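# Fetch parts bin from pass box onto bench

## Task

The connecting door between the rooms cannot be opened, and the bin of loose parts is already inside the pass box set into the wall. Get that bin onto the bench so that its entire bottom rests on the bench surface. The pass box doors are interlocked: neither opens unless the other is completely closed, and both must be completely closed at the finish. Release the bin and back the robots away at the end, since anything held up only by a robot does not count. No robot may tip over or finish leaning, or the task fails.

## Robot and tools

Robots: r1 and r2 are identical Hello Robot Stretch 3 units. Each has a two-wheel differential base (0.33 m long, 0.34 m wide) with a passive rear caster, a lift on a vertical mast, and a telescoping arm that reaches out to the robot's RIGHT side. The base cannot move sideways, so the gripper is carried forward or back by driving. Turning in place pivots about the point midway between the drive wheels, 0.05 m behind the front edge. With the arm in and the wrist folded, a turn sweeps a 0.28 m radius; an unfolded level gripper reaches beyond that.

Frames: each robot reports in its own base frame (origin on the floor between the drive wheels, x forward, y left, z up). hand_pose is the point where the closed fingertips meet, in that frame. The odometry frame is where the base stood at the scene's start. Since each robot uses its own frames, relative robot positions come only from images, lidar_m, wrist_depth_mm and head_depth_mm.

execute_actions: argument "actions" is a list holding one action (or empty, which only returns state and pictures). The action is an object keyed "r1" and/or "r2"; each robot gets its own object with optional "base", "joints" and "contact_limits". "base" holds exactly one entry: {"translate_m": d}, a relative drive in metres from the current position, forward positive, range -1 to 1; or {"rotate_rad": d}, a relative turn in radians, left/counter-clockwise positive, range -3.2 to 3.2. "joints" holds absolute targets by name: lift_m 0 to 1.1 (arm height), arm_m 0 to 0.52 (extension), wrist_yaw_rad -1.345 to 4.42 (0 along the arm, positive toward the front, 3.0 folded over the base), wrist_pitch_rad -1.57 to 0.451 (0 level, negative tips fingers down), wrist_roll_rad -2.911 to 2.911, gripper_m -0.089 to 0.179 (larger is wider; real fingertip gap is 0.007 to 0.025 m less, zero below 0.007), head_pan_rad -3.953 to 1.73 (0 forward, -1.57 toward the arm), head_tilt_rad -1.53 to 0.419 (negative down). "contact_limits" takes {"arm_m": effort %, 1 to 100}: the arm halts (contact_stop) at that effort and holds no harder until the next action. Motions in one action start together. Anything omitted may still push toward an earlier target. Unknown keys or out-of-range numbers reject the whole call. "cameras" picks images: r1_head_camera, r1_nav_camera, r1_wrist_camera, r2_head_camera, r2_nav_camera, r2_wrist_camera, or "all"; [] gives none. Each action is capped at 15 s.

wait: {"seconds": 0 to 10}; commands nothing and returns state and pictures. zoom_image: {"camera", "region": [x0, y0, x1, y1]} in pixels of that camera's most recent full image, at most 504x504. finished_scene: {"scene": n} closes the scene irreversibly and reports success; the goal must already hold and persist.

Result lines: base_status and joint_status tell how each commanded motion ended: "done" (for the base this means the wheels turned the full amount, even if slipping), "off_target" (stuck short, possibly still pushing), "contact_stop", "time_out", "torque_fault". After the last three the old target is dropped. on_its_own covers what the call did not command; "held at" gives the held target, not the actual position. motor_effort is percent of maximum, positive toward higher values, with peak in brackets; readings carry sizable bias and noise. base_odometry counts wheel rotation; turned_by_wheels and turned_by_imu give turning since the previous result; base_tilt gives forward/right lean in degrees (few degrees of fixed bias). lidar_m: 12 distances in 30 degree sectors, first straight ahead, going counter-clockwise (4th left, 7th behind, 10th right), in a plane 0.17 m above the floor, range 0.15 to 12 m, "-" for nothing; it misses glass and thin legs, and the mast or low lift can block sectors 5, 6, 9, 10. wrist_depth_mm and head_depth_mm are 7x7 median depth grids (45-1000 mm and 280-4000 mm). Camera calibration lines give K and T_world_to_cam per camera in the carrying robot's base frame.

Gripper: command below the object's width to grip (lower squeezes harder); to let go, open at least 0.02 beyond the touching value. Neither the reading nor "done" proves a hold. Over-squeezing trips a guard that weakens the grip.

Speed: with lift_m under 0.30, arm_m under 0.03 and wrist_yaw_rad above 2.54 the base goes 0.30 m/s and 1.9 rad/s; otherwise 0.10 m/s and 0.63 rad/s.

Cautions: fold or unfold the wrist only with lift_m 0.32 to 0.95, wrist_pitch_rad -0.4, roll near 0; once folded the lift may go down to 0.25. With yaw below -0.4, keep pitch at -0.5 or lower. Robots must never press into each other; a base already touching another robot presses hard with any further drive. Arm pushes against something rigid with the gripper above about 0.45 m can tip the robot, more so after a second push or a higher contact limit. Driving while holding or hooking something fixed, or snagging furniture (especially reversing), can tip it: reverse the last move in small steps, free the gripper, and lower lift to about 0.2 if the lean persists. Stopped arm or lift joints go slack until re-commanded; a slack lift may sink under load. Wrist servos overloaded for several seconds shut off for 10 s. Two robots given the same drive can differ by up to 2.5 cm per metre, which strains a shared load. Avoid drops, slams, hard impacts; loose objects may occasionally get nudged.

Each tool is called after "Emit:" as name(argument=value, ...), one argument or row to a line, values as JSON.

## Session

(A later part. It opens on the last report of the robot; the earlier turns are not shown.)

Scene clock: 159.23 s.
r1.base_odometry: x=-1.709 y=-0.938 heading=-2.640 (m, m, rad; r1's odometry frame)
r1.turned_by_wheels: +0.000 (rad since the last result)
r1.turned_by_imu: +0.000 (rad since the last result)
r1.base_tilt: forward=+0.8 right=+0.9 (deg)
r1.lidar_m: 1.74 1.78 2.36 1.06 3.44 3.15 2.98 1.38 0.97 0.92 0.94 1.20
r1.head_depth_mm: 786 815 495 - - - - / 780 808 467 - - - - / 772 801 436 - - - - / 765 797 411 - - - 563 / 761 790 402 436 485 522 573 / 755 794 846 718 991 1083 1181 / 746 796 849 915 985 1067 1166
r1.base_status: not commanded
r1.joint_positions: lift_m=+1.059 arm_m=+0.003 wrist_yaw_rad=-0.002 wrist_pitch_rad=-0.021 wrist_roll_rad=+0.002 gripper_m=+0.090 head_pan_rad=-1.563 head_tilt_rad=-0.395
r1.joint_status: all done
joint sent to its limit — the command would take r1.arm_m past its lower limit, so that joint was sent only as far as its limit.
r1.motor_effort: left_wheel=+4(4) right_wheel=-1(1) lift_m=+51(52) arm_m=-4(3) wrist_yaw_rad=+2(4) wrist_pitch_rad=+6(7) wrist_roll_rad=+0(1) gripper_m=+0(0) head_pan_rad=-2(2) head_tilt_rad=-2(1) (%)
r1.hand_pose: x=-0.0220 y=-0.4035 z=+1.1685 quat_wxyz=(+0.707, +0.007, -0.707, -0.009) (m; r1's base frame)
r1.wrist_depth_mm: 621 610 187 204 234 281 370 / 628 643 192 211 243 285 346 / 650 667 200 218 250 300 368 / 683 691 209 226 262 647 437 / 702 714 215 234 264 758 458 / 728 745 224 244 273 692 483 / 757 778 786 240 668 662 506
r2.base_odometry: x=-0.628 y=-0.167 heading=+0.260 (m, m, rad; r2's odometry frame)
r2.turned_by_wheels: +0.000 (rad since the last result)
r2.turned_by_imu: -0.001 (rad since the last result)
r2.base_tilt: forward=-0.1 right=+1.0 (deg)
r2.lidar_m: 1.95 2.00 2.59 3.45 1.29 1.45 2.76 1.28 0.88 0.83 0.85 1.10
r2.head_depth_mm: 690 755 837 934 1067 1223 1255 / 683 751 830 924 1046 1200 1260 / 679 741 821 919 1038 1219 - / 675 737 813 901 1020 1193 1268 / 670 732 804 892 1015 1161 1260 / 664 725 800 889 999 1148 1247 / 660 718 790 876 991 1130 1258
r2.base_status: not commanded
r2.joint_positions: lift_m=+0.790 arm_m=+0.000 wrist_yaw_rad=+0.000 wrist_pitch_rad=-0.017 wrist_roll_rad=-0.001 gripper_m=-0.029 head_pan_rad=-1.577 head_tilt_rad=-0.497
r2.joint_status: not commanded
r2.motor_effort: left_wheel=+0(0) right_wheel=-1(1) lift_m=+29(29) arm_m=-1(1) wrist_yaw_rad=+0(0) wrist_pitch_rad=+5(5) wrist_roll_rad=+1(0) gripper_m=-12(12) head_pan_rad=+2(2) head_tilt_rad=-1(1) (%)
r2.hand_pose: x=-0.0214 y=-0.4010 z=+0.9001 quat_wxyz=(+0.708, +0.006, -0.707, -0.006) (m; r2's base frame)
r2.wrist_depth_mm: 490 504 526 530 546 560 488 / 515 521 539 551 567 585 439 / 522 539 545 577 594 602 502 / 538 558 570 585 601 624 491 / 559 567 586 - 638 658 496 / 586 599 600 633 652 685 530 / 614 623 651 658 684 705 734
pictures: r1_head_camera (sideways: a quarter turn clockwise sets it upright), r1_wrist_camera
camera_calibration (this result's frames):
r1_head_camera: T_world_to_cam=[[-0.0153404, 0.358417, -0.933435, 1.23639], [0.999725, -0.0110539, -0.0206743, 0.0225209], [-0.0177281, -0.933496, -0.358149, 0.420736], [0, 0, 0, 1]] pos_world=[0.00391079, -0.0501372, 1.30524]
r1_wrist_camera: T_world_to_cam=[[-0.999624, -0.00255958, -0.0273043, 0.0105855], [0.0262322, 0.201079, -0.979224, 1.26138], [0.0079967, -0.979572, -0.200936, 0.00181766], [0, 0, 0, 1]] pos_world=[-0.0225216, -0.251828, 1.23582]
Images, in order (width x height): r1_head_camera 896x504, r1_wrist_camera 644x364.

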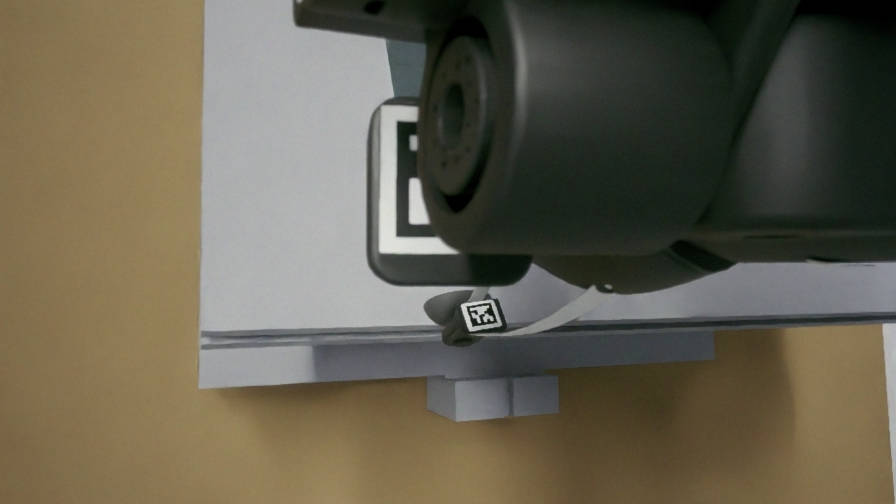

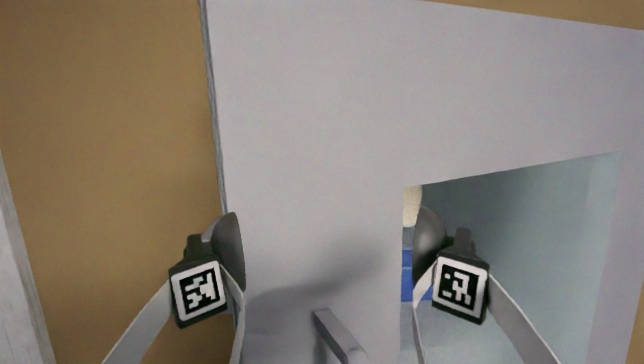

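Emit:
execute_actions(
  actions=[
    {"r1":{"joints":{"gripper_m":-0.03},"base":{"translate_m":0.47}}},
  ],
  cameras=[],
)

Emit:
execute_actions(
  actions=[
    {"r1":{"joints":{"lift_m":0.85,"head_tilt_rad":-0.6},"base":{"rotate_rad":-1.56}}},
  ],
  cameras=[],
)

Emit:
execute_actions(
  actions=[
    {"r1":{"base":{"translate_m":0.48}}},
  ],
  cameras=["r1_wrist_camera","r1_head_camera","r1_nav_camera"],
)

Scene clock: 173.17 s.
r1.base_odometry: x=-2.121 y=-1.164 heading=-2.640 (m, m, rad; r1's odometry frame)
r1.turned_by_wheels: +0.000 (rad since the last result)
r1.turned_by_imu: +0.000 (rad since the last result)
r1.base_tilt: forward=+0.8 right=+0.9 (deg)
r1.lidar_m: 1.27 1.31 1.72 1.07 1.08 3.66 3.44 1.34 0.94 0.87 0.89 1.17
r1.head_depth_mm: 761 812 864 - - - - / 757 807 864 - - - - / 750 800 852 - - - - / 744 791 842 - - - 1178 / 738 787 841 904 976 1063 1165 / 721 768 813 878 940 1026 1117 / 709 754 804 864 934 1014 1111
r1.base_status: done
r1.joint_positions: lift_m=+1.059 arm_m=+0.003 wrist_yaw_rad=-0.002 wrist_pitch_rad=-0.021 wrist_roll_rad=+0.002 gripper_m=-0.029 head_pan_rad=-1.563 head_tilt_rad=-0.395
r1.joint_status: all done
r1.motor_effort: left_wheel=+3(8) right_wheel=-1(1) lift_m=+51(51) arm_m=-4(4) wrist_yaw_rad=+2(2) wrist_pitch_rad=+6(6) wrist_roll_rad=+0(1) gripper_m=-12(87) head_pan_rad=-2(3) head_tilt_rad=-1(1) (%)
r1.hand_pose: x=-0.0219 y=-0.4035 z=+1.1685 quat_wxyz=(+0.707, +0.007, -0.707, -0.008) (m; r1's base frame)
r1.wrist_depth_mm: 564 577 585 607 606 625 634 / 591 591 614 633 635 595 438 / 605 620 619 651 664 598 470 / 630 637 656 679 676 610 474 / 653 656 687 688 718 536 910 / 682 681 689 - 738 621 816 / 707 716 734 781 773 624 655
r2.base_odometry: x=-0.628 y=-0.167 heading=+0.260 (m, m, rad; r2's odometry frame)
r2.turned_by_wheels: +0.000 (rad since the last result)
r2.turned_by_imu: -0.002 (rad since the last result)
r2.base_tilt: forward=-0.1 right=+1.0 (deg)
r2.lidar_m: 1.95 1.99 2.60 3.44 1.29 1.44 2.76 1.27 0.88 0.83 0.85 1.10
r2.head_depth_mm: 688 757 836 930 1066 1222 1254 / 685 750 827 922 1052 1201 1263 / 679 744 820 915 1040 1214 - / 675 737 811 905 1025 1194 1277 / 669 730 803 895 1008 1160 1266 / 665 725 797 885 1003 1144 1247 / 660 719 791 879 988 1130 1252
r2.base_status: not commanded
r2.joint_positions: lift_m=+0.790 arm_m=+0.000 wrist_yaw_rad=+0.000 wrist_pitch_rad=-0.017 wrist_roll_rad=-0.001 gripper_m=-0.029 head_pan_rad=-1.577 head_tilt_rad=-0.497
r2.joint_status: not commanded
r2.motor_effort: left_wheel=+0(0) right_wheel=-1(1) lift_m=+29(29) arm_m=-2(2) wrist_yaw_rad=+0(1) wrist_pitch_rad=+5(5) wrist_roll_rad=+0(0) gripper_m=-13(12) head_pan_rad=+2(2) head_tilt_rad=-1(1) (%)
r2.hand_pose: x=-0.0214 y=-0.4010 z=+0.9001 quat_wxyz=(+0.708, +0.006, -0.707, -0.006) (m; r2's base frame)
r2.wrist_depth_mm: 504 497 530 529 541 565 482 / 506 523 530 548 576 586 448 / 539 538 560 569 589 598 494 / 539 547 575 585 624 613 483 / 570 568 595 - 630 634 495 / 587 593 611 638 641 689 542 / 605 622 648 664 682 713 744
pictures: none
No camera images: the call's "cameras" was empty. Leave "cameras" out to get every camera's image.

Scene clock: 176.60 s.
r1.base_odometry: x=-2.121 y=-1.164 heading=+2.084 (m, m, rad; r1's odometry frame)
r1.turned_by_wheels: -1.560 (rad since the last result)
r1.turned_by_imu: -1.578 (rad since the last result)
r1.base_tilt: forward=+0.8 right=+0.9 (deg)
r1.lidar_m: 0.86 0.89 1.18 1.28 1.31 1.75 1.07 1.33 3.62 3.44 1.32 0.93
r1.head_depth_mm: 3048 3374 3598 2516 1905 1522 - / 3034 3391 3590 2508 1886 1516 - / 3040 3348 3565 2485 1924 1604 - / 3018 3357 3517 2473 2013 - - / 2992 3270 3472 2450 1869 1506 1258 / 2956 3266 3451 2451 1867 1505 1262 / 2960 3225 3257 2426 1858 1496 1256
r1.base_status: done
r1.joint_positions: lift_m=+0.851 arm_m=+0.003 wrist_yaw_rad=-0.001 wrist_pitch_rad=-0.021 wrist_roll_rad=+0.002 gripper_m=-0.029 head_pan_rad=-1.563 head_tilt_rad=-0.592
r1.joint_status: all done
r1.motor_effort: left_wheel=+3(8) right_wheel=-2(4) lift_m=+15(46) arm_m=-4(4) wrist_yaw_rad=+1(0) wrist_pitch_rad=+6(6) wrist_roll_rad=+1(0) gripper_m=-12(12) head_pan_rad=-3(3) head_tilt_rad=-2(13) (%)
r1.hand_pose: x=-0.0217 y=-0.4035 z=+0.9600 quat_wxyz=(+0.707, +0.007, -0.707, -0.008) (m; r1's base frame)
r1.wrist_depth_mm: - - - - - - - / - - - - - - - / - - - - - - - / - - - - - - - / - - - - - - - / - - - - - - - / - - - - - - -
r2.base_odometry: x=-0.628 y=-0.167 heading=+0.260 (m, m, rad; r2's odometry frame)
r2.turned_by_wheels: +0.000 (rad since the last result)
r2.turned_by_imu: -0.001 (rad since the last result)
r2.base_tilt: forward=-0.2 right=+1.1 (deg)
r2.lidar_m: 1.95 1.99 2.58 3.44 1.29 1.44 2.76 1.27 0.88 0.83 0.84 1.10
r2.head_depth_mm: 694 757 834 932 1055 1221 1251 / 681 749 828 922 1045 1209 1264 / 679 742 819 916 1034 1204 - / 673 734 812 909 1022 1193 1261 / 670 732 803 896 1013 1160 1269 / 665 724 796 888 1000 1144 1250 / 659 721 793 880 987 1127 1252
r2.base_status: not commanded
r2.joint_positions: lift_m=+0.790 arm_m=+0.000 wrist_yaw_rad=+0.000 wrist_pitch_rad=-0.017 wrist_roll_rad=-0.001 gripper_m=-0.029 head_pan_rad=-1.577 head_tilt_rad=-0.497
r2.joint_status: not commanded
r2.motor_effort: left_wheel=+0(0) right_wheel=-1(1) lift_m=+29(29) arm_m=-2(2) wrist_yaw_rad=-1(0) wrist_pitch_rad=+5(5) wrist_roll_rad=+0(1) gripper_m=-12(12) head_pan_rad=+2(1) head_tilt_rad=-1(1) (%)
r2.hand_pose: x=-0.0214 y=-0.4010 z=+0.9001 quat_wxyz=(+0.708, +0.006, -0.707, -0.006) (m; r2's base frame)
r2.wrist_depth_mm: 495 516 510 529 535 562 481 / 512 516 537 554 560 580 446 / 519 539 559 573 588 602 489 / 553 556 569 589 608 628 484 / 567 579 603 - 636 647 484 / 572 588 600 641 654 691 534 / 600 627 651 663 687 714 730
pictures: none
No camera images: the call's "cameras" was empty. Leave "cameras" out to get every camera's image.

Scene clock: 182.70 s.
r1.base_odometry: x=-2.357 y=-0.746 heading=+2.084 (m, m, rad; r1's odometry frame)
r1.turned_by_wheels: +0.000 (rad since the last result)
r1.turned_by_imu: +0.000 (rad since the last result)
r1.base_tilt: forward=+0.9 right=+0.9 (deg)
r1.lidar_m: 0.41 0.40 0.53 1.30 1.34 1.77 1.54 1.73 3.62 1.91 0.61 0.43
r1.head_depth_mm: 3065 3405 3542 2524 1893 1526 - / 3034 3353 3550 2499 1891 1518 - / 364 3178 3205 2181 1885 1601 - / 361 384 424 479 531 - - / 446 483 3174 804 745 1472 1268 / 586 763 914 998 1864 1501 1258 / 758 834 924 975 828 1383 1256
r1.base_status: done
r1.joint_positions: lift_m=+0.851 arm_m=+0.003 wrist_yaw_rad=-0.001 wrist_pitch_rad=-0.021 wrist_roll_rad=+0.002 gripper_m=-0.029 head_pan_rad=-1.563 head_tilt_rad=-0.592
r1.joint_status: not commanded
r1.motor_effort: left_wheel=+3(9) right_wheel=-1(3) lift_m=+15(15) arm_m=-4(4) wrist_yaw_rad=+1(2) wrist_pitch_rad=+6(6) wrist_roll_rad=+0(1) gripper_m=-12(12) head_pan_rad=-3(3) head_tilt_rad=-3(2) (%)
r1.hand_pose: x=-0.0217 y=-0.4035 z=+0.9600 quat_wxyz=(+0.707, +0.007, -0.707, -0.008) (m; r1's base frame)
r1.wrist_depth_mm: 629 630 584 177 - - - / 658 654 647 183 - - - / 682 687 699 192 - - - / 704 695 716 199 - - - / 693 708 691 230 - - - / 537 544 - - - - - / 419 459 - 233 - - -
r2.base_odometry: x=-0.628 y=-0.167 heading=+0.260 (m, m, rad; r2's odometry frame)
r2.turned_by_wheels: +0.000 (rad since the last result)
r2.turned_by_imu: -0.002 (rad since the last result)
r2.base_tilt: forward=-0.1 right=+1.1 (deg)
r2.lidar_m: 1.95 1.99 2.58 3.43 1.29 1.44 2.76 1.27 0.88 0.83 0.84 1.10
r2.head_depth_mm: 690 754 835 932 1065 1226 1252 / 683 752 828 923 1044 1204 1263 / 677 745 819 912 1035 1206 - / 675 737 809 904 1026 1197 1272 / 671 731 803 896 1008 1159 1265 / 666 725 802 886 999 1142 1249 / 660 721 791 883 995 1136 1254
r2.base_status: not commanded
r2.joint_positions: lift_m=+0.790 arm_m=+0.000 wrist_yaw_rad=+0.000 wrist_pitch_rad=-0.017 wrist_roll_rad=-0.001 gripper_m=-0.029 head_pan_rad=-1.577 head_tilt_rad=-0.497
r2.joint_status: not commanded
r2.motor_effort: left_wheel=+0(0) right_wheel=-1(1) lift_m=+29(29) arm_m=-1(2) wrist_yaw_rad=+0(0) wrist_pitch_rad=+5(5) wrist_roll_rad=+0(0) gripper_m=-12(12) head_pan_rad=+2(2) head_tilt_rad=-1(1) (%)
r2.hand_pose: x=-0.0214 y=-0.4010 z=+0.9001 quat_wxyz=(+0.708, +0.006, -0.707, -0.006) (m; r2's base frame)
r2.wrist_depth_mm: 488 503 513 525 543 563 492 / 506 521 546 555 563 569 443 / 531 544 553 575 586 597 489 / 536 561 576 594 608 621 492 / 559 585 581 - 627 652 492 / 584 607 604 635 670 679 534 / 600 619 652 660 675 712 733
pictures: r1_head_camera (sideways: a quarter turn clockwise sets it upright), r1_nav_camera (sideways: a quarter turn counterclockwise sets it upright), r1_wrist_camera
camera_calibration (this result's frames):
r1_head_camera: T_world_to_cam=[[-0.0166844, 0.534257, -0.845158, 1.12124], [0.99969, -0.0067083, -0.0239757, 0.0268134], [-0.0184787, -0.845296, -0.533979, 0.649537], [0, 0, 0, 1]] pos_world=[0.0039047, -0.0497972, 1.2951]
r1_nav_camera: T_world_to_cam=[[0.0292646, -0.58909, 0.807537, -1.01845], [-0.998544, -0.0538483, -0.00309514, 0.0574338], [0.0453078, -0.806271, -0.589809, 0.721518], [0, 0, 0, 1]] pos_world=[0.0544643, -0.0151248, 1.24817]
r1_wrist_camera: T_world_to_cam=[[-0.99962, -0.00378264, -0.0273031, 0.00470848], [0.0259872, 0.200877, -0.979272, 1.05714], [0.0091888, -0.979609, -0.200703, -0.0403003], [0, 0, 0, 1]] pos_world=[-0.022395, -0.251816, 1.02727]
Images, in order (width x height): r1_head_camera 896x504, r1_nav_camera 672x504, r1_wrist_camera 644x364.

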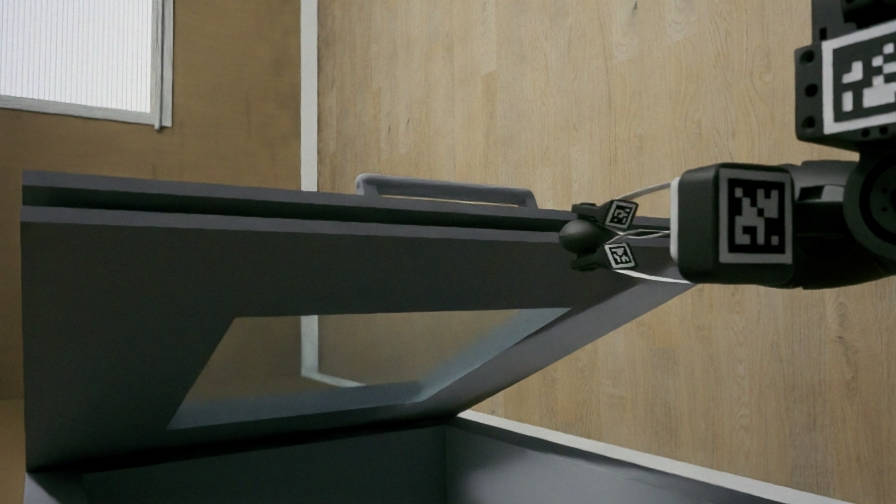

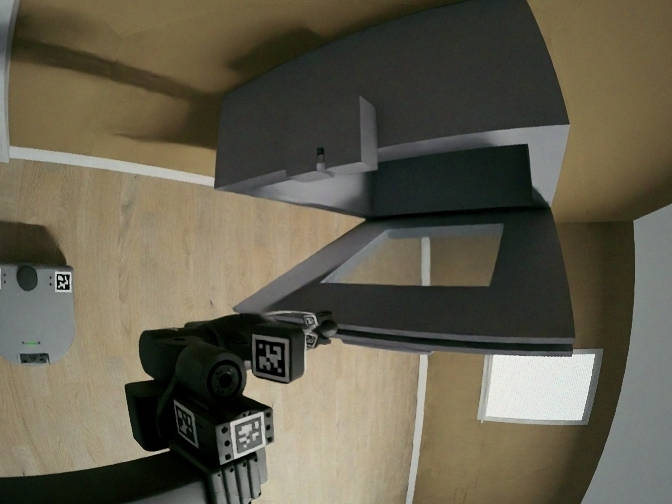

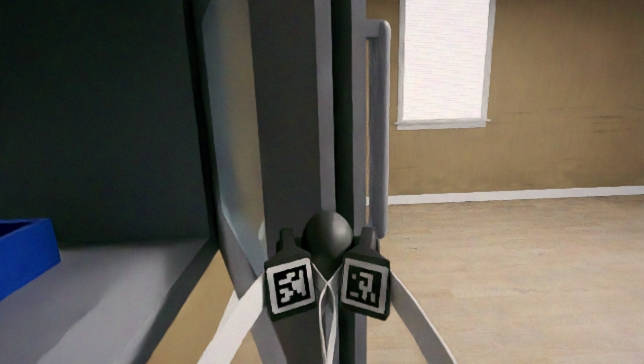

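Emit:
execute_actions(
  actions=[
    {"r1":{"base":{"translate_m":0.08}}},
  ],
  cameras=["r1_wrist_camera","r1_head_camera"],
)

Emit:
execute_actions(
  actions=[
    {"r1":{"joints":{"arm_m":0.5},"contact_limits":{"arm_m":20}}},
  ],
  cameras=["r1_wrist_camera","r1_head_camera","r1_nav_camera"],
)

Scene clock: 189.50 s.
r1.base_odometry: x=-2.396 y=-0.676 heading=+2.084 (m, m, rad; r1's odometry frame)
r1.turned_by_wheels: +0.000 (rad since the last result)
r1.turned_by_imu: +0.000 (rad since the last result)
r1.base_tilt: forward=+0.8 right=+0.9 (deg)
r1.lidar_m: 0.33 0.33 0.43 1.01 1.33 1.78 1.62 1.80 3.61 1.53 0.49 0.35
r1.head_depth_mm: 350 3241 3489 2525 1899 1516 - / 362 380 419 471 1715 1484 - / 421 445 480 523 566 618 - / 501 543 3482 2472 753 - - / 621 774 3138 953 1817 1505 1262 / 751 827 929 996 839 1423 1233 / 520 822 900 938 376 496 1049
r1.base_status: done
r1.joint_positions: lift_m=+0.851 arm_m=+0.003 wrist_yaw_rad=-0.001 wrist_pitch_rad=-0.021 wrist_roll_rad=+0.002 gripper_m=-0.029 head_pan_rad=-1.563 head_tilt_rad=-0.592
r1.joint_status: not commanded
r1.motor_effort: left_wheel=+3(8) right_wheel=-2(3) lift_m=+15(15) arm_m=-4(4) wrist_yaw_rad=+1(2) wrist_pitch_rad=+6(6) wrist_roll_rad=+1(1) gripper_m=-12(12) head_pan_rad=-1(3) head_tilt_rad=-3(3) (%)
r1.hand_pose: x=-0.0217 y=-0.4035 z=+0.9600 quat_wxyz=(+0.707, +0.007, -0.707, -0.008) (m; r1's base frame)
r1.wrist_depth_mm: 626 639 632 - 203 178 - / 646 657 659 - 209 183 - / 663 673 675 - 215 - - / 700 698 697 - 222 - - / 595 719 723 570 227 - - / 510 542 581 - 221 - - / 201 413 495 452 260 - -
r2.base_odometry: x=-0.628 y=-0.167 heading=+0.260 (m, m, rad; r2's odometry frame)
r2.turned_by_wheels: +0.000 (rad since the last result)
r2.turned_by_imu: -0.001 (rad since the last result)
r2.base_tilt: forward=+0.0 right=+1.0 (deg)
r2.lidar_m: 1.95 1.99 2.60 3.45 1.29 1.44 2.76 1.27 0.88 0.83 0.85 1.10
r2.head_depth_mm: 691 753 834 932 1059 1220 1251 / 685 750 828 922 1052 1209 1265 / 678 745 820 913 1031 1213 - / 675 736 810 911 1023 1193 1280 / 670 730 806 897 1010 1160 1262 / 664 723 800 886 1003 1143 1243 / 662 719 792 878 987 1130 1259
r2.base_status: not commanded
r2.joint_positions: lift_m=+0.790 arm_m=+0.000 wrist_yaw_rad=+0.000 wrist_pitch_rad=-0.017 wrist_roll_rad=-0.001 gripper_m=-0.029 head_pan_rad=-1.577 head_tilt_rad=-0.497
r2.joint_status: not commanded
r2.motor_effort: left_wheel=+0(0) right_wheel=-1(2) lift_m=+29(29) arm_m=-1(2) wrist_yaw_rad=+0(0) wrist_pitch_rad=+5(5) wrist_roll_rad=+0(0) gripper_m=-12(13) head_pan_rad=+2(2) head_tilt_rad=-1(1) (%)
r2.hand_pose: x=-0.0214 y=-0.4010 z=+0.9001 quat_wxyz=(+0.708, +0.006, -0.707, -0.006) (m; r2's base frame)
r2.wrist_depth_mm: 488 499 519 536 550 565 482 / 517 517 536 551 566 584 438 / 527 546 557 579 582 612 484 / 541 547 576 589 611 635 491 / 564 571 603 - 634 642 492 / 589 597 610 642 652 676 538 / 594 631 634 663 698 713 730
pictures: r1_head_camera (sideways: a quarter turn clockwise sets it upright), r1_wrist_camera
camera_calibration (this result's frames):
r1_head_camera: T_world_to_cam=[[-0.0166844, 0.534257, -0.845158, 1.12124], [0.99969, -0.0067083, -0.0239757, 0.0268134], [-0.0184787, -0.845296, -0.533979, 0.649537], [0, 0, 0, 1]] pos_world=[0.0039047, -0.0497972, 1.2951]
r1_wrist_camera: T_world_to_cam=[[-0.99962, -0.00378232, -0.0273031, 0.00470852], [0.0259872, 0.200877, -0.979272, 1.05714], [0.00918848, -0.979609, -0.200703, -0.0403004], [0, 0, 0, 1]] pos_world=[-0.0223951, -0.251816, 1.02727]
Images, in order (width x height): r1_head_camera 896x504, r1_wrist_camera 644x364.

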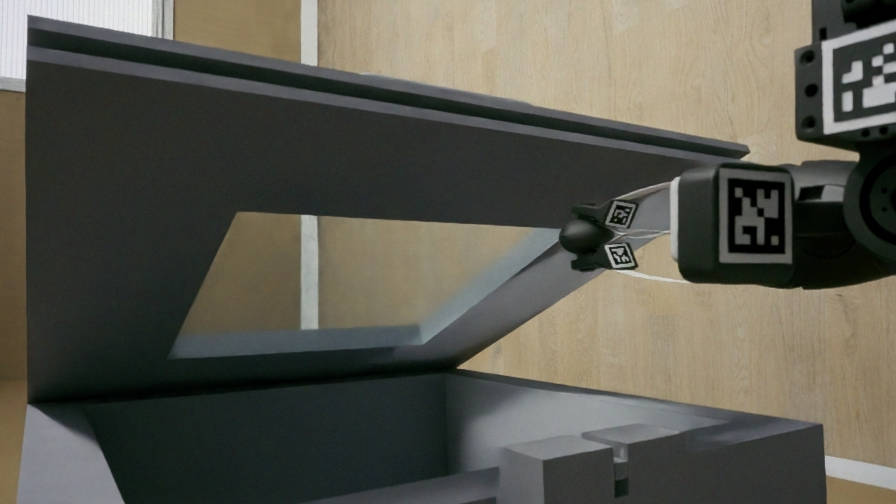

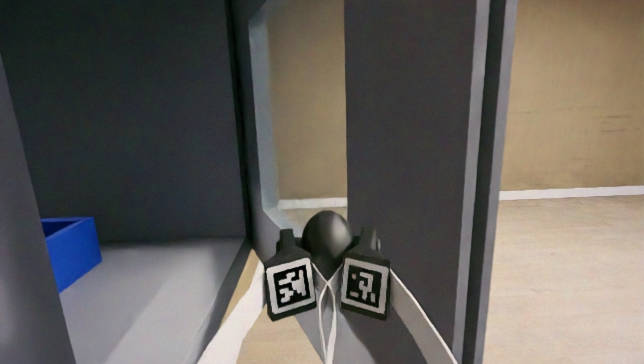

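Scene clock: 194.33 s.
r1.base_odometry: x=-2.396 y=-0.676 heading=+2.084 (m, m, rad; r1's odometry frame)
r1.turned_by_wheels: +0.000 (rad since the last result)
r1.turned_by_imu: +0.000 (rad since the last result)
r1.base_tilt: forward=+0.8 right=+0.9 (deg)
r1.lidar_m: 0.33 0.33 0.43 1.01 1.34 1.77 1.62 1.80 3.60 1.53 0.49 0.35
r1.head_depth_mm: 729 806 886 953 2040 - 1235 / 746 3359 3599 - 1816 1479 1275 / 764 3358 3565 1037 1889 1514 1264 / 782 3294 3557 1067 1871 1519 1262 / 801 859 957 1073 1864 1505 1263 / 792 846 939 992 834 1420 1228 / 519 822 896 938 376 495 1050
r1.base_status: not commanded
r1.joint_positions: lift_m=+0.851 arm_m=+0.500 wrist_yaw_rad=+0.002 wrist_pitch_rad=-0.021 wrist_roll_rad=+0.002 gripper_m=-0.029 head_pan_rad=-1.563 head_tilt_rad=-0.593
r1.joint_status: all done
r1.motor_effort: left_wheel=+4(5) right_wheel=-1(6) lift_m=+15(15) arm_m=+3(6) wrist_yaw_rad=-2(12) wrist_pitch_rad=+6(6) wrist_roll_rad=+1(0) gripper_m=-12(12) head_pan_rad=-3(2) head_tilt_rad=-3(3) (%)
r1.contact_limits: arm_m 20 (drawing in: default 25, maximum 41; extending or still: default 33, maximum 55)
r1.hand_pose: x=-0.0211 y=-0.9004 z=+0.9600 quat_wxyz=(+0.707, +0.008, -0.707, -0.007) (m; r1's base frame)
r1.wrist_depth_mm: 211 197 189 - - - - / 218 207 197 - - - - / 226 216 205 - - - - / 225 225 210 - - - - / 225 238 220 - - - - / 223 248 229 - - - - / 221 261 242 - - - -
r2.base_odometry: x=-0.628 y=-0.167 heading=+0.260 (m, m, rad; r2's odometry frame)
r2.turned_by_wheels: +0.000 (rad since the last result)
r2.turned_by_imu: -0.001 (rad since the last result)
r2.base_tilt: forward=-0.1 right=+1.1 (deg)
r2.lidar_m: 1.95 1.99 2.59 3.44 1.29 1.44 2.77 1.27 0.88 0.83 0.84 1.10
r2.head_depth_mm: 690 757 832 933 1057 1219 1253 / 683 748 830 926 1044 1210 1256 / 679 739 819 915 1034 1203 - / 674 739 812 905 1025 1194 1269 / 670 730 804 898 1006 1155 1261 / 665 727 800 886 1001 1141 1245 / 659 718 789 877 986 1131 1251
r2.base_status: not commanded
r2.joint_positions: lift_m=+0.790 arm_m=+0.000 wrist_yaw_rad=+0.000 wrist_pitch_rad=-0.017 wrist_roll_rad=-0.001 gripper_m=-0.029 head_pan_rad=-1.577 head_tilt_rad=-0.497
r2.joint_status: not commanded
r2.motor_effort: left_wheel=+0(0) right_wheel=-1(1) lift_m=+29(29) arm_m=-2(1) wrist_yaw_rad=+0(1) wrist_pitch_rad=+5(5) wrist_roll_rad=+1(0) gripper_m=-12(12) head_pan_rad=+2(2) head_tilt_rad=-1(1) (%)
r2.hand_pose: x=-0.0214 y=-0.4010 z=+0.9001 quat_wxyz=(+0.708, +0.006, -0.707, -0.006) (m; r2's base frame)
r2.wrist_depth_mm: 488 509 518 534 551 565 481 / 508 531 536 563 571 589 439 / 524 536 550 577 592 600 484 / 538 558 575 590 604 626 488 / 573 584 596 - 630 651 488 / 591 619 598 644 678 670 535 / 600 616 644 667 676 705 745
pictures: r1_head_camera (sideways: a quarter turn clockwise sets it upright), r1_nav_camera (sideways: a quarter turn counterclockwise sets it upright), r1_wrist_camera
camera_calibration (this result's frames):
r1_head_camera: T_world_to_cam=[[-0.0166802, 0.534481, -0.845016, 1.12105], [0.99969, -0.00671301, -0.0239795, 0.0268184], [-0.0184892, -0.845154, -0.534204, 0.64983], [0, 0, 0, 1]] pos_world=[0.00390413, -0.0497954, 1.29509]
r1_nav_camera: T_world_to_cam=[[0.0292598, -0.589305, 0.80738, -1.01824], [-0.998545, -0.0538364, -0.00310739, 0.0574498], [0.0452976, -0.806115, -0.590023, 0.721797], [0, 0, 0, 1]] pos_world=[0.054464, -0.0151111, 1.24816]
r1_wrist_camera: T_world_to_cam=[[-0.999608, -0.00619948, -0.0273031, 0.00127128], [0.0255014, 0.20094, -0.979272, 1.15697], [0.0115572, -0.979584, -0.200703, -0.526944], [0, 0, 0, 1]] pos_world=[-0.0221436, -0.748659, 1.02727]
Images, in order (width x height): r1_head_camera 896x504, r1_nav_camera 672x504, r1_wrist_camera 644x364.

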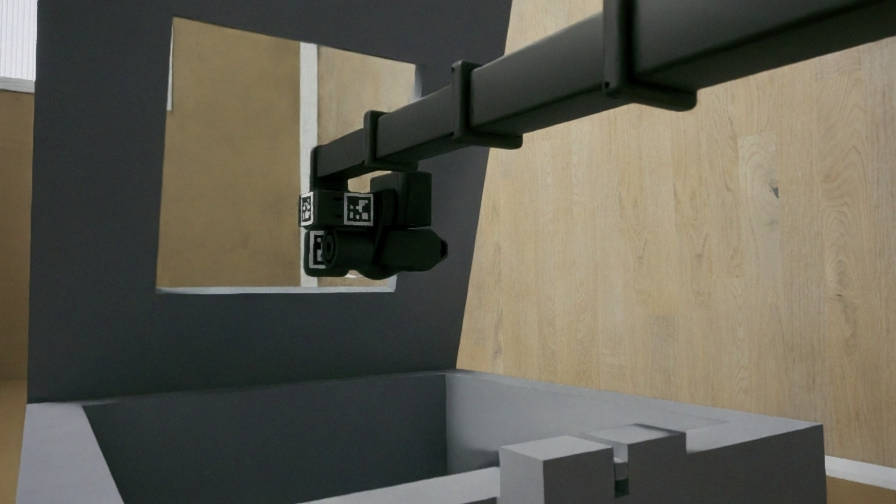

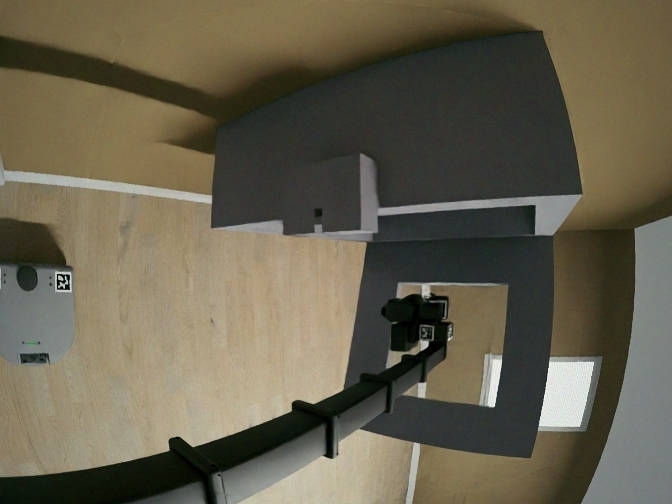

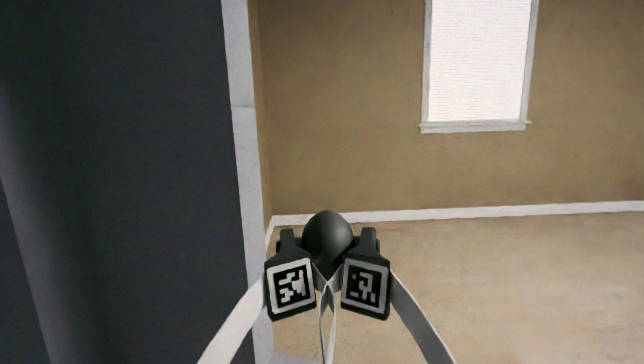

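Emit:
execute_actions(
  actions=[
    {"r1":{"joints":{"arm_m":0.0}}},
  ],
  cameras=[],
)

Emit:
execute_actions(
  actions=[
    {"r1":{"base":{"translate_m":-0.36},"joints":{"lift_m":0.99,"wrist_pitch_rad":-0.6,"wrist_roll_rad":1.57,"gripper_m":0.08}}},
  ],
  cameras=[],
)

Emit:
execute_actions(
  actions=[
    {"r1":{"base":{"rotate_rad":1.56}}},
  ],
  cameras=[],
)

Emit:
execute_actions(
  actions=[
    {"r1":{"base":{"translate_m":-0.63}}},
  ],
  cameras=["r1_wrist_camera","r1_head_camera","r1_nav_camera"],
)

Scene clock: 216.23 s.
r1.base_odometry: x=-2.396 y=-0.676 heading=+2.084 (m, m, rad; r1's odometry frame)
r1.turned_by_wheels: +0.000 (rad since the last result)
r1.turned_by_imu: +0.000 (rad since the last result)
r1.base_tilt: forward=+0.9 right=+0.9 (deg)
r1.lidar_m: 0.33 0.33 0.43 1.02 1.33 1.78 1.62 1.80 3.59 1.54 0.49 0.35
r1.head_depth_mm: 731 807 885 958 1882 1518 - / 748 3361 3596 1002 1890 1518 - / 766 3332 3549 1029 1914 1600 - / 783 3287 3482 1046 2005 1603 - / 802 859 953 1076 1863 1508 1259 / 794 848 943 994 836 1423 1231 / 519 822 900 936 376 496 1050
r1.base_status: not commanded
r1.joint_positions: lift_m=+0.851 arm_m=+0.003 wrist_yaw_rad=+0.001 wrist_pitch_rad=-0.021 wrist_roll_rad=+0.002 gripper_m=-0.029 head_pan_rad=-1.563 head_tilt_rad=-0.593
r1.joint_status: all done
joint sent to its limit — the command would take r1.arm_m past its lower limit, so that joint was sent only as far as its limit.
r1.motor_effort: left_wheel=+4(4) right_wheel=-2(3) lift_m=+15(15) arm_m=-4(4) wrist_yaw_rad=-1(2) wrist_pitch_rad=+6(6) wrist_roll_rad=+0(1) gripper_m=-12(12) head_pan_rad=-2(3) head_tilt_rad=-2(2) (%)
r1.hand_pose: x=-0.0213 y=-0.4035 z=+0.9600 quat_wxyz=(+0.707, +0.008, -0.707, -0.007) (m; r1's base frame)
r1.wrist_depth_mm: 628 632 655 650 - 555 - / 642 650 663 - - 579 - / 670 672 696 - - 603 - / 715 714 714 - - 603 - / 589 723 733 751 673 636 - / 514 540 575 - - - - / 201 411 502 - - - -
r2.base_odometry: x=-0.628 y=-0.167 heading=+0.260 (m, m, rad; r2's odometry frame)
r2.turned_by_wheels: +0.000 (rad since the last result)
r2.turned_by_imu: -0.002 (rad since the last result)
r2.base_tilt: forward=-0.2 right=+1.1 (deg)
r2.lidar_m: 1.96 1.99 2.59 3.44 1.29 1.44 2.76 1.27 0.88 0.83 0.85 1.09
r2.head_depth_mm: 690 757 835 935 1055 1220 1258 / 685 743 824 925 1046 1201 1257 / 678 744 821 913 1036 1218 - / 675 737 810 908 1024 1199 1263 / 669 730 805 894 1009 1155 1262 / 667 725 801 889 1001 1143 1249 / 659 718 789 876 988 1126 1250
r2.base_status: not commanded
r2.joint_positions: lift_m=+0.790 arm_m=+0.000 wrist_yaw_rad=+0.000 wrist_pitch_rad=-0.017 wrist_roll_rad=-0.001 gripper_m=-0.029 head_pan_rad=-1.577 head_tilt_rad=-0.497
r2.joint_status: not commanded
r2.motor_effort: left_wheel=+0(0) right_wheel=-1(1) lift_m=+29(29) arm_m=-1(2) wrist_yaw_rad=+0(0) wrist_pitch_rad=+5(5) wrist_roll_rad=+1(1) gripper_m=-12(12) head_pan_rad=+2(2) head_tilt_rad=-1(1) (%)
r2.hand_pose: x=-0.0214 y=-0.4010 z=+0.9001 quat_wxyz=(+0.708, +0.006, -0.707, -0.006) (m; r2's base frame)
r2.wrist_depth_mm: 494 509 504 527 554 565 494 / 512 526 536 559 555 588 439 / 522 534 557 569 590 602 487 / 550 553 581 583 610 629 489 / 578 577 594 - 629 651 487 / 591 584 615 649 667 688 534 / 597 616 658 665 689 713 748
pictures: none
No camera images: the call's "cameras" was empty. Leave "cameras" out to get every camera's image.

Scene clock: 220.77 s.
r1.base_odometry: x=-2.219 y=-0.990 heading=+2.084 (m, m, rad; r1's odometry frame)
r1.turned_by_wheels: +0.000 (rad since the last result)
r1.turned_by_imu: -0.001 (rad since the last result)
r1.base_tilt: forward=+0.8 right=+0.9 (deg)
r1.lidar_m: 0.67 0.68 0.91 1.29 1.32 1.75 1.27 1.49 3.62 3.18 1.02 0.72
r1.head_depth_mm: 3067 3363 3565 2747 - - - / 3013 3352 3578 2496 - - - / 2947 3236 3494 2461 - - - / 699 746 828 929 1944 - - / 714 786 3167 972 1875 1547 1222 / 721 3261 3446 1011 1848 1504 1254 / 740 2505 2717 1033 1860 1496 1260
r1.base_status: done
r1.joint_positions: lift_m=+0.989 arm_m=+0.003 wrist_yaw_rad=+0.001 wrist_pitch_rad=-0.609 wrist_roll_rad=+1.566 gripper_m=+0.080 head_pan_rad=-1.563 head_tilt_rad=-0.593
r1.joint_status: all done
r1.motor_effort: left_wheel=+4(5) right_wheel=-1(6) lift_m=+51(50) arm_m=-3(4) wrist_yaw_rad=-1(0) wrist_pitch_rad=+3(5) wrist_roll_rad=+3(6) gripper_m=+0(80) head_pan_rad=-3(2) head_tilt_rad=-2(2) (%)
r1.hand_pose: x=-0.0214 y=-0.3441 z=+0.9615 quat_wxyz=(+0.003, +0.001, -0.954, -0.300) (m; r1's base frame)
r1.wrist_depth_mm: - - - - - 991 827 / - - - - - - 836 / - - 688 - - - 834 / 495 564 659 - - - 860 / - - 807 - - - 874 / - - 844 - - - 879 / - - 859 - - - 905
r2.base_odometry: x=-0.628 y=-0.167 heading=+0.260 (m, m, rad; r2's odometry frame)
r2.turned_by_wheels: +0.000 (rad since the last result)
r2.turned_by_imu: -0.001 (rad since the last result)
r2.base_tilt: forward=-0.2 right=+1.0 (deg)
r2.lidar_m: 1.95 2.00 2.59 3.43 1.29 1.45 2.75 1.27 0.88 0.83 0.84 1.09
r2.head_depth_mm: 692 756 835 932 1059 1219 1255 / 683 748 827 925 1041 1215 1252 / 681 745 822 912 1038 1220 - / 676 737 811 910 1027 1199 1264 / 668 731 805 893 1006 1168 1261 / 665 726 798 888 1003 1139 1248 / 658 720 788 879 987 1133 1250
r2.base_status: not commanded
r2.joint_positions: lift_m=+0.790 arm_m=+0.000 wrist_yaw_rad=+0.000 wrist_pitch_rad=-0.017 wrist_roll_rad=-0.001 gripper_m=-0.029 head_pan_rad=-1.577 head_tilt_rad=-0.497
r2.joint_status: not commanded
r2.motor_effort: left_wheel=+0(0) right_wheel=-2(2) lift_m=+29(29) arm_m=-1(2) wrist_yaw_rad=+0(1) wrist_pitch_rad=+5(5) wrist_roll_rad=+0(0) gripper_m=-13(12) head_pan_rad=+2(2) head_tilt_rad=-1(1) (%)
r2.hand_pose: x=-0.0214 y=-0.4010 z=+0.9001 quat_wxyz=(+0.708, +0.006, -0.707, -0.006) (m; r2's base frame)
r2.wrist_depth_mm: 491 503 517 530 548 568 485 / 505 523 542 557 569 587 436 / 532 541 555 568 586 597 491 / 538 559 592 589 600 616 487 / 564 570 591 - 645 650 494 / 580 612 618 644 649 676 541 / 597 603 644 662 667 712 763
pictures: none
No camera images: the call's "cameras" was empty. Leave "cameras" out to get every camera's image.

Scene clock: 224.23 s.
r1.base_odometry: x=-2.219 y=-0.990 heading=-2.639 (m, m, rad; r1's odometry frame)
r1.turned_by_wheels: +1.560 (rad since the last result)
r1.turned_by_imu: +1.578 (rad since the last result)
r1.base_tilt: forward=+0.8 right=+0.9 (deg)
r1.lidar_m: 1.28 1.32 1.73 1.27 1.51 3.64 3.43 1.04 0.73 0.67 0.67 0.90
r1.head_depth_mm: 572 633 704 768 - - - / 568 627 699 785 - - - / 564 620 690 776 - - - / 561 615 685 768 858 - - / 556 610 677 761 865 985 1177 / 551 605 664 740 830 958 1143 / 526 571 635 719 821 955 1133
r1.base_status: done
r1.joint_positions: lift_m=+0.989 arm_m=+0.003 wrist_yaw_rad=+0.001 wrist_pitch_rad=-0.609 wrist_roll_rad=+1.566 gripper_m=+0.080 head_pan_rad=-1.563 head_tilt_rad=-0.593
r1.joint_status: not commanded
r1.motor_effort: left_wheel=-2(6) right_wheel=+3(7) lift_m=+52(51) arm_m=-4(4) wrist_yaw_rad=-1(0) wrist_pitch_rad=+2(3) wrist_roll_rad=+3(3) gripper_m=+0(0) head_pan_rad=-2(4) head_tilt_rad=-2(2) (%)
r1.hand_pose: x=-0.0214 y=-0.3441 z=+0.9615 quat_wxyz=(+0.003, +0.001, -0.954, -0.300) (m; r1's base frame)
r1.wrist_depth_mm: 371 415 486 579 711 894 814 / 376 422 485 589 720 941 830 / 376 425 502 600 742 946 853 / 381 431 508 599 745 969 856 / 389 437 509 609 685 996 884 / 386 433 521 586 698 - 895 / 375 414 495 606 751 978 914
r2.base_odometry: x=-0.628 y=-0.167 heading=+0.260 (m, m, rad; r2's odometry frame)
r2.turned_by_wheels: +0.000 (rad since the last result)
r2.turned_by_imu: -0.001 (rad since the last result)
r2.base_tilt: forward=-0.2 right=+0.9 (deg)
r2.lidar_m: 1.95 2.00 2.59 3.44 1.29 1.44 2.77 1.27 0.88 0.83 0.85 1.10
r2.head_depth_mm: 691 752 836 933 1058 1223 1258 / 685 749 828 922 1049 1208 1266 / 680 740 820 913 1035 1207 - / 675 736 813 905 1026 1195 1267 / 670 731 806 895 1007 1159 1267 / 664 725 794 888 1000 1140 1246 / 660 719 789 876 991 1122 1254
r2.base_status: not commanded
r2.joint_positions: lift_m=+0.790 arm_m=+0.000 wrist_yaw_rad=+0.000 wrist_pitch_rad=-0.017 wrist_roll_rad=-0.001 gripper_m=-0.029 head_pan_rad=-1.577 head_tilt_rad=-0.497
r2.joint_status: not commanded
r2.motor_effort: left_wheel=+0(0) right_wheel=-1(1) lift_m=+29(29) arm_m=-2(2) wrist_yaw_rad=-1(0) wrist_pitch_rad=+5(5) wrist_roll_rad=+1(0) gripper_m=-12(13) head_pan_rad=+2(2) head_tilt_rad=-1(1) (%)
r2.hand_pose: x=-0.0214 y=-0.4010 z=+0.9001 quat_wxyz=(+0.708, +0.006, -0.707, -0.006) (m; r2's base frame)
r2.wrist_depth_mm: 492 506 521 525 543 572 493 / 509 523 542 549 561 580 446 / 520 537 555 574 576 590 488 / 544 568 563 600 602 624 484 / 565 583 586 - 630 645 486 / 585 603 610 656 656 676 523 / 605 612 629 671 680 707 751
pictures: none
No camera images: the call's "cameras" was empty. Leave "cameras" out to get every camera's image.

Scene clock: 232.10 s.
r1.base_odometry: x=-1.667 y=-0.687 heading=-2.640 (m, m, rad; r1's odometry frame)
r1.turned_by_wheels: +0.000 (rad since the last result)
r1.turned_by_imu: -0.002 (rad since the last result)
r1.base_tilt: forward=+0.8 right=+0.9 (deg)
r1.lidar_m: 1.91 1.96 1.29 1.24 3.65 2.97 2.83 1.09 0.76 0.72 0.74 0.98
r1.head_depth_mm: 428 751 761 767 - - - / 418 961 1038 975 - - - / 414 - 1146 910 - - - / 412 - 2878 910 814 - - / 409 3464 2878 894 783 713 1204 / 405 981 1064 1020 780 1045 1196 / 402 776 760 747 726 1035 1196
r1.base_status: done
r1.joint_positions: lift_m=+0.989 arm_m=+0.003 wrist_yaw_rad=+0.000 wrist_pitch_rad=-0.609 wrist_roll_rad=+1.566 gripper_m=+0.080 head_pan_rad=-1.563 head_tilt_rad=-0.593
r1.joint_status: not commanded
r1.motor_effort: left_wheel=-1(13) right_wheel=+3(4) lift_m=+51(51) arm_m=-4(3) wrist_yaw_rad=+0(0) wrist_pitch_rad=+3(3) wrist_roll_rad=+3(3) gripper_m=+0(0) head_pan_rad=-3(3) head_tilt_rad=-3(3) (%)
r1.hand_pose: x=-0.0214 y=-0.3440 z=+0.9614 quat_wxyz=(+0.003, +0.001, -0.954, -0.300) (m; r1's base frame)
r1.wrist_depth_mm: 573 597 629 483 760 949 801 / 686 768 693 505 774 944 827 / - - 689 526 785 977 835 / - - 699 543 810 983 863 / - 824 831 564 458 998 876 / 670 689 612 566 475 - 890 / 522 505 488 468 854 - 883
r2.base_odometry: x=-0.628 y=-0.167 heading=+0.260 (m, m, rad; r2's odometry frame)
r2.turned_by_wheels: +0.000 (rad since the last result)
r2.turned_by_imu: -0.002 (rad since the last result)
r2.base_tilt: forward=+0.0 right=+1.0 (deg)
r2.lidar_m: 1.95 1.99 2.58 3.44 1.29 1.44 2.76 1.28 0.88 0.83 0.84 1.09
r2.head_depth_mm: 689 754 836 931 1055 1224 1251 / 684 749 828 929 1053 1206 1257 / 678 745 819 911 1031 1207 - / 674 736 814 905 1022 1192 1268 / 668 731 804 893 1011 1157 1265 / 665 726 798 887 998 1142 1255 / 660 722 790 878 987 1135 1257
r2.base_status: not commanded
r2.joint_positions: lift_m=+0.790 arm_m=+0.000 wrist_yaw_rad=+0.000 wrist_pitch_rad=-0.017 wrist_roll_rad=-0.001 gripper_m=-0.029 head_pan_rad=-1.577 head_tilt_rad=-0.497
r2.joint_status: not commanded
r2.motor_effort: left_wheel=+0(0) right_wheel=-1(1) lift_m=+29(29) arm_m=-2(1) wrist_yaw_rad=+0(0) wrist_pitch_rad=+5(5) wrist_roll_rad=+0(1) gripper_m=-12(12) head_pan_rad=+2(2) head_tilt_rad=-1(1) (%)
r2.hand_pose: x=-0.0214 y=-0.4010 z=+0.9001 quat_wxyz=(+0.708, +0.006, -0.707, -0.006) (m; r2's base frame)
r2.wrist_depth_mm: 497 505 522 536 552 576 490 / 512 526 531 557 566 589 447 / 526 538 554 575 591 614 487 / 555 553 580 597 613 623 483 / 560 580 595 - 638 644 498 / 580 593 622 632 660 671 540 / 612 619 647 669 681 705 751
pictures: r1_head_camera (sideways: a quarter turn clockwise sets it upright), r1_nav_camera (sideways: a quarter turn counterclockwise sets it upright), r1_wrist_camera
camera_calibration (this result's frames):
r1_head_camera: T_world_to_cam=[[-0.0164914, 0.534678, -0.844895, 1.12089], [0.999687, -0.00706344, -0.0239828, 0.0268227], [-0.0187909, -0.845026, -0.534395, 0.65008], [0, 0, 0, 1]] pos_world=[0.0038864, -0.0497931, 1.29508]
r1_nav_camera: T_world_to_cam=[[0.0290514, -0.589498, 0.807247, -1.01807], [-0.998564, -0.0534802, -0.0031178, 0.0574634], [0.0450097, -0.805998, -0.590205, 0.722036], [0, 0, 0, 1]] pos_world=[0.0544585, -0.0151162, 1.24816]
r1_wrist_camera: T_world_to_cam=[[0.0211228, 0.568312, -0.822542, 0.988476], [0.983596, 0.135606, 0.118952, -0.011184], [0.179144, -0.811562, -0.556125, 0.421436], [0, 0, 0, 1]] pos_world=[-0.0853763, -0.218225, 1.04876]
Images, in order (width x height): r1_head_camera 896x504, r1_nav_camera 672x504, r1_wrist_camera 644x364.

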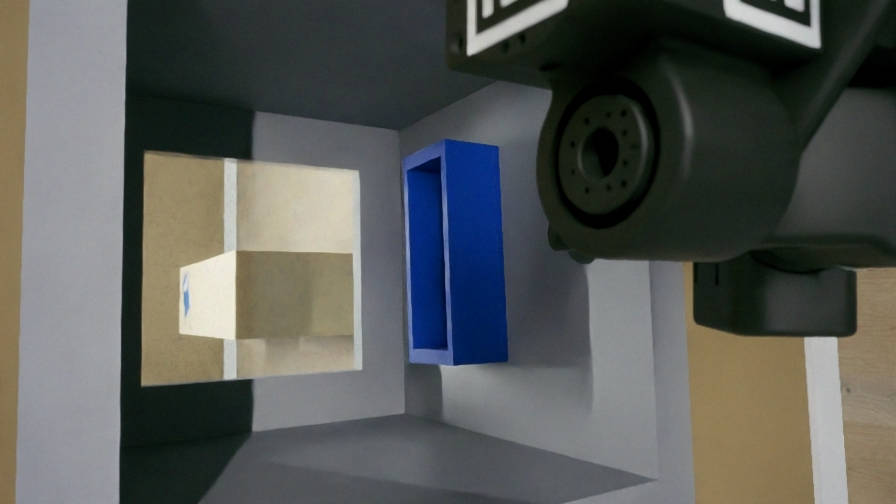

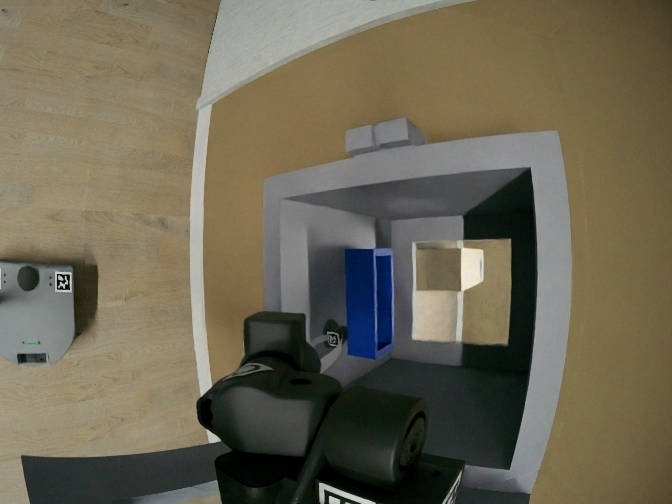

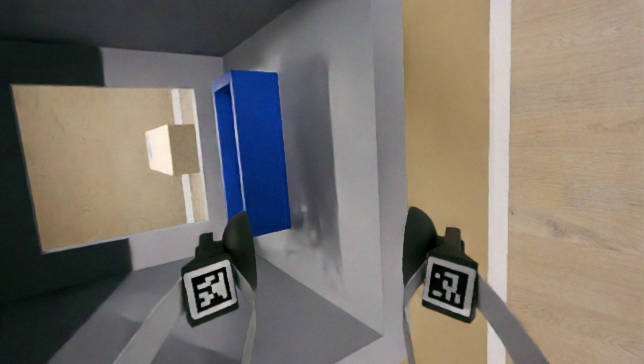

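Emit:
execute_actions(
  actions=[
    {"r1":{"joints":{"arm_m":0.48}}},
  ],
  cameras=[],
)

Emit:
execute_actions(
  actions=[
    {"r1":{"joints":{"wrist_pitch_rad":-1.2,"arm_m":0.5}}},
  ],
  cameras=["r1_wrist_camera","r1_head_camera"],
)

Scene clock: 244.93 s.
r1.base_odometry: x=-1.667 y=-0.687 heading=-2.640 (m, m, rad; r1's odometry frame)
r1.turned_by_wheels: +0.000 (rad since the last result)
r1.turned_by_imu: +0.000 (rad since the last result)
r1.base_tilt: forward=+0.8 right=+0.9 (deg)
r1.lidar_m: 1.91 1.95 1.29 1.23 3.63 2.98 2.84 1.09 0.76 0.72 0.74 0.98
r1.head_depth_mm: 426 747 - 817 740 1131 1250 / 418 948 1074 980 790 1110 1244 / 415 944 1137 912 788 1090 1234 / 411 3514 1140 908 785 1079 1226 / 408 3476 2860 893 784 1062 1203 / 405 976 1061 1020 779 1051 1196 / 401 775 760 745 727 1034 1193
r1.base_status: not commanded
r1.joint_positions: lift_m=+0.989 arm_m=+0.480 wrist_yaw_rad=+0.000 wrist_pitch_rad=-0.609 wrist_roll_rad=+1.567 gripper_m=+0.080 head_pan_rad=-1.563 head_tilt_rad=-0.593
r1.joint_status: all done
r1.motor_effort: left_wheel=-1(1) right_wheel=+2(2) lift_m=+51(51) arm_m=+3(3) wrist_yaw_rad=+0(1) wrist_pitch_rad=+3(3) wrist_roll_rad=+2(2) gripper_m=+0(0) head_pan_rad=-2(3) head_tilt_rad=-3(4) (%)
r1.hand_pose: x=-0.0214 y=-0.8208 z=+0.9614 quat_wxyz=(+0.002, +0.000, -0.954, -0.300) (m; r1's base frame)
r1.wrist_depth_mm: 307 335 384 440 267 210 217 / - - - 447 295 270 220 / - - - 462 301 256 224 / - - - 470 305 256 229 / - - - 485 332 279 233 / - - - 493 438 212 239 / - - 422 483 305 262 244
r2.base_odometry: x=-0.628 y=-0.167 heading=+0.260 (m, m, rad; r2's odometry frame)
r2.turned_by_wheels: +0.000 (rad since the last result)
r2.turned_by_imu: -0.002 (rad since the last result)
r2.base_tilt: forward=-0.2 right=+1.1 (deg)
r2.lidar_m: 1.95 1.99 2.59 3.44 1.29 1.44 2.76 1.27 0.88 0.83 0.84 1.09
r2.head_depth_mm: 691 756 833 931 1060 1221 1261 / 684 747 827 924 1046 1209 1260 / 679 741 822 914 1033 1208 - / 673 737 812 907 1025 1204 1275 / 669 729 807 900 1010 1153 1261 / 664 723 797 888 998 1144 1240 / 658 721 788 883 984 1136 1251
r2.base_status: not commanded
r2.joint_positions: lift_m=+0.790 arm_m=+0.000 wrist_yaw_rad=+0.000 wrist_pitch_rad=-0.017 wrist_roll_rad=-0.001 gripper_m=-0.029 head_pan_rad=-1.577 head_tilt_rad=-0.497
r2.joint_status: not commanded
r2.motor_effort: left_wheel=+0(0) right_wheel=-1(1) lift_m=+29(29) arm_m=-1(1) wrist_yaw_rad=+0(0) wrist_pitch_rad=+5(5) wrist_roll_rad=+0(0) gripper_m=-12(12) head_pan_rad=+2(1) head_tilt_rad=-1(1) (%)
r2.hand_pose: x=-0.0214 y=-0.4010 z=+0.9001 quat_wxyz=(+0.708, +0.006, -0.707, -0.006) (m; r2's base frame)
r2.wrist_depth_mm: 487 509 521 530 546 569 487 / 516 530 538 548 563 583 442 / 527 533 555 562 593 604 495 / 541 553 568 578 616 628 487 / 570 572 599 - 627 639 491 / 579 595 614 641 659 688 548 / 603 612 634 655 684 717 744
pictures: none
No camera images: the call's "cameras" was empty. Leave "cameras" out to get every camera's image.

Scene clock: 246.07 s.
r1.base_odometry: x=-1.667 y=-0.687 heading=-2.640 (m, m, rad; r1's odometry frame)
r1.turned_by_wheels: +0.000 (rad since the last result)
r1.turned_by_imu: +0.000 (rad since the last result)
r1.base_tilt: forward=+0.8 right=+0.9 (deg)
r1.lidar_m: 1.91 1.95 1.29 1.24 3.65 2.98 2.84 1.09 0.77 0.72 0.74 0.97
r1.head_depth_mm: 427 747 - 816 742 1126 1253 / 418 946 1070 981 789 1111 1241 / 414 949 1142 912 789 1092 1239 / 411 2961 - 910 783 1079 1231 / 408 3449 2822 894 782 1065 1206 / 404 981 1059 1027 781 1051 1199 / 402 776 760 747 725 1035 1196
r1.base_status: not commanded
r1.joint_positions: lift_m=+0.989 arm_m=+0.500 wrist_yaw_rad=+0.000 wrist_pitch_rad=-1.198 wrist_roll_rad=+1.567 gripper_m=+0.080 head_pan_rad=-1.563 head_tilt_rad=-0.593
r1.joint_status: all done
r1.motor_effort: left_wheel=-1(1) right_wheel=+2(2) lift_m=+51(51) arm_m=+3(3) wrist_yaw_rad=+0(1) wrist_pitch_rad=-1(4) wrist_roll_rad=+2(2) gripper_m=+0(0) head_pan_rad=-1(2) head_tilt_rad=-3(2) (%)
r1.hand_pose: x=-0.0215 y=-0.7153 z=+0.8805 quat_wxyz=(+0.002, +0.001, -0.826, -0.564) (m; r1's base frame)
r1.wrist_depth_mm: 368 243 229 272 249 228 209 / 375 275 245 281 258 233 215 / 373 283 301 283 263 240 219 / 377 294 287 293 271 246 227 / 378 411 304 298 286 253 230 / 387 423 238 308 295 257 237 / 403 429 294 314 298 274 244
r2.base_odometry: x=-0.628 y=-0.167 heading=+0.260 (m, m, rad; r2's odometry frame)
r2.turned_by_wheels: +0.000 (rad since the last result)
r2.turned_by_imu: +0.000 (rad since the last result)
r2.base_tilt: forward=-0.1 right=+1.2 (deg)
r2.lidar_m: 1.95 1.99 2.59 3.45 1.29 1.44 2.76 1.27 0.88 0.83 0.84 1.09
r2.head_depth_mm: 691 755 835 935 1057 1227 1253 / 685 752 828 924 1050 1211 1261 / 677 742 824 915 1035 1214 - / 673 737 815 905 1021 1193 1279 / 668 729 806 894 1008 1158 1270 / 666 727 797 884 998 1137 1251 / 659 719 790 882 984 1140 1254
r2.base_status: not commanded
r2.joint_positions: lift_m=+0.790 arm_m=+0.000 wrist_yaw_rad=+0.000 wrist_pitch_rad=-0.017 wrist_roll_rad=-0.001 gripper_m=-0.029 head_pan_rad=-1.577 head_tilt_rad=-0.497
r2.joint_status: not commanded
r2.motor_effort: left_wheel=+0(0) right_wheel=-1(1) lift_m=+29(29) arm_m=-2(2) wrist_yaw_rad=+0(0) wrist_pitch_rad=+5(5) wrist_roll_rad=+1(0) gripper_m=-12(12) head_pan_rad=+1(2) head_tilt_rad=-2(1) (%)
r2.hand_pose: x=-0.0214 y=-0.4010 z=+0.9001 quat_wxyz=(+0.708, +0.006, -0.707, -0.006) (m; r2's base frame)
r2.wrist_depth_mm: 500 510 517 534 544 567 486 / 522 528 528 554 554 585 446 / 525 532 553 571 588 589 494 / 536 567 575 590 604 619 497 / 559 582 609 - 625 658 498 / 588 596 616 633 675 688 537 / 591 614 662 663 686 724 735
pictures: r1_head_camera (sideways: a quarter turn clockwise sets it upright), r1_wrist_camera
camera_calibration (this result's frames):
r1_head_camera: T_world_to_cam=[[-0.0164913, 0.534678, -0.844895, 1.12089], [0.999687, -0.00706368, -0.0239828, 0.0268227], [-0.0187911, -0.845026, -0.534395, 0.65008], [0, 0, 0, 1]] pos_world=[0.00388638, -0.0497931, 1.29508]
r1_wrist_camera: T_world_to_cam=[[0.0223952, 0.929396, -0.368404, 0.991362], [0.983635, 0.045411, 0.174356, -0.0644274], [0.178775, -0.36628, -0.913169, 0.70802], [0, 0, 0, 1]] pos_world=[-0.0854051, -0.659109, 1.023]
Images, in order (width x height): r1_head_camera 896x504, r1_wrist_camera 644x364.

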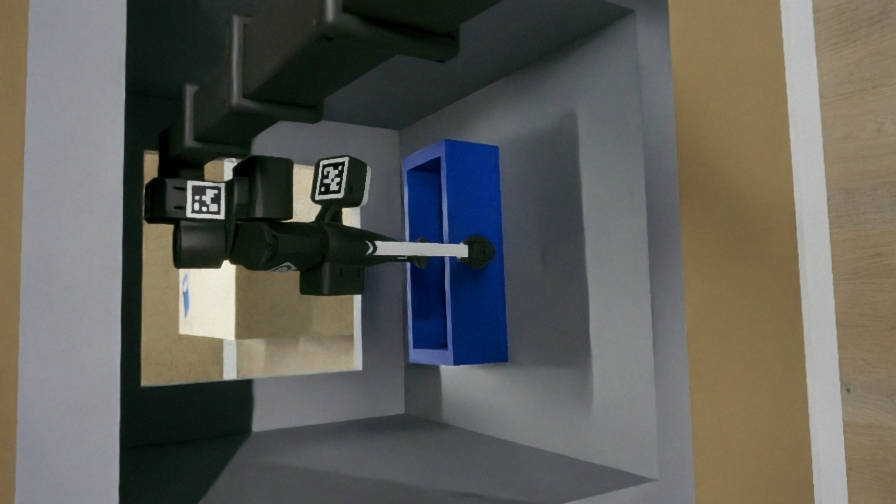

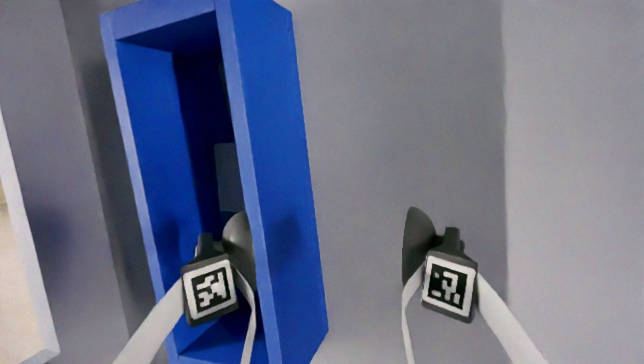

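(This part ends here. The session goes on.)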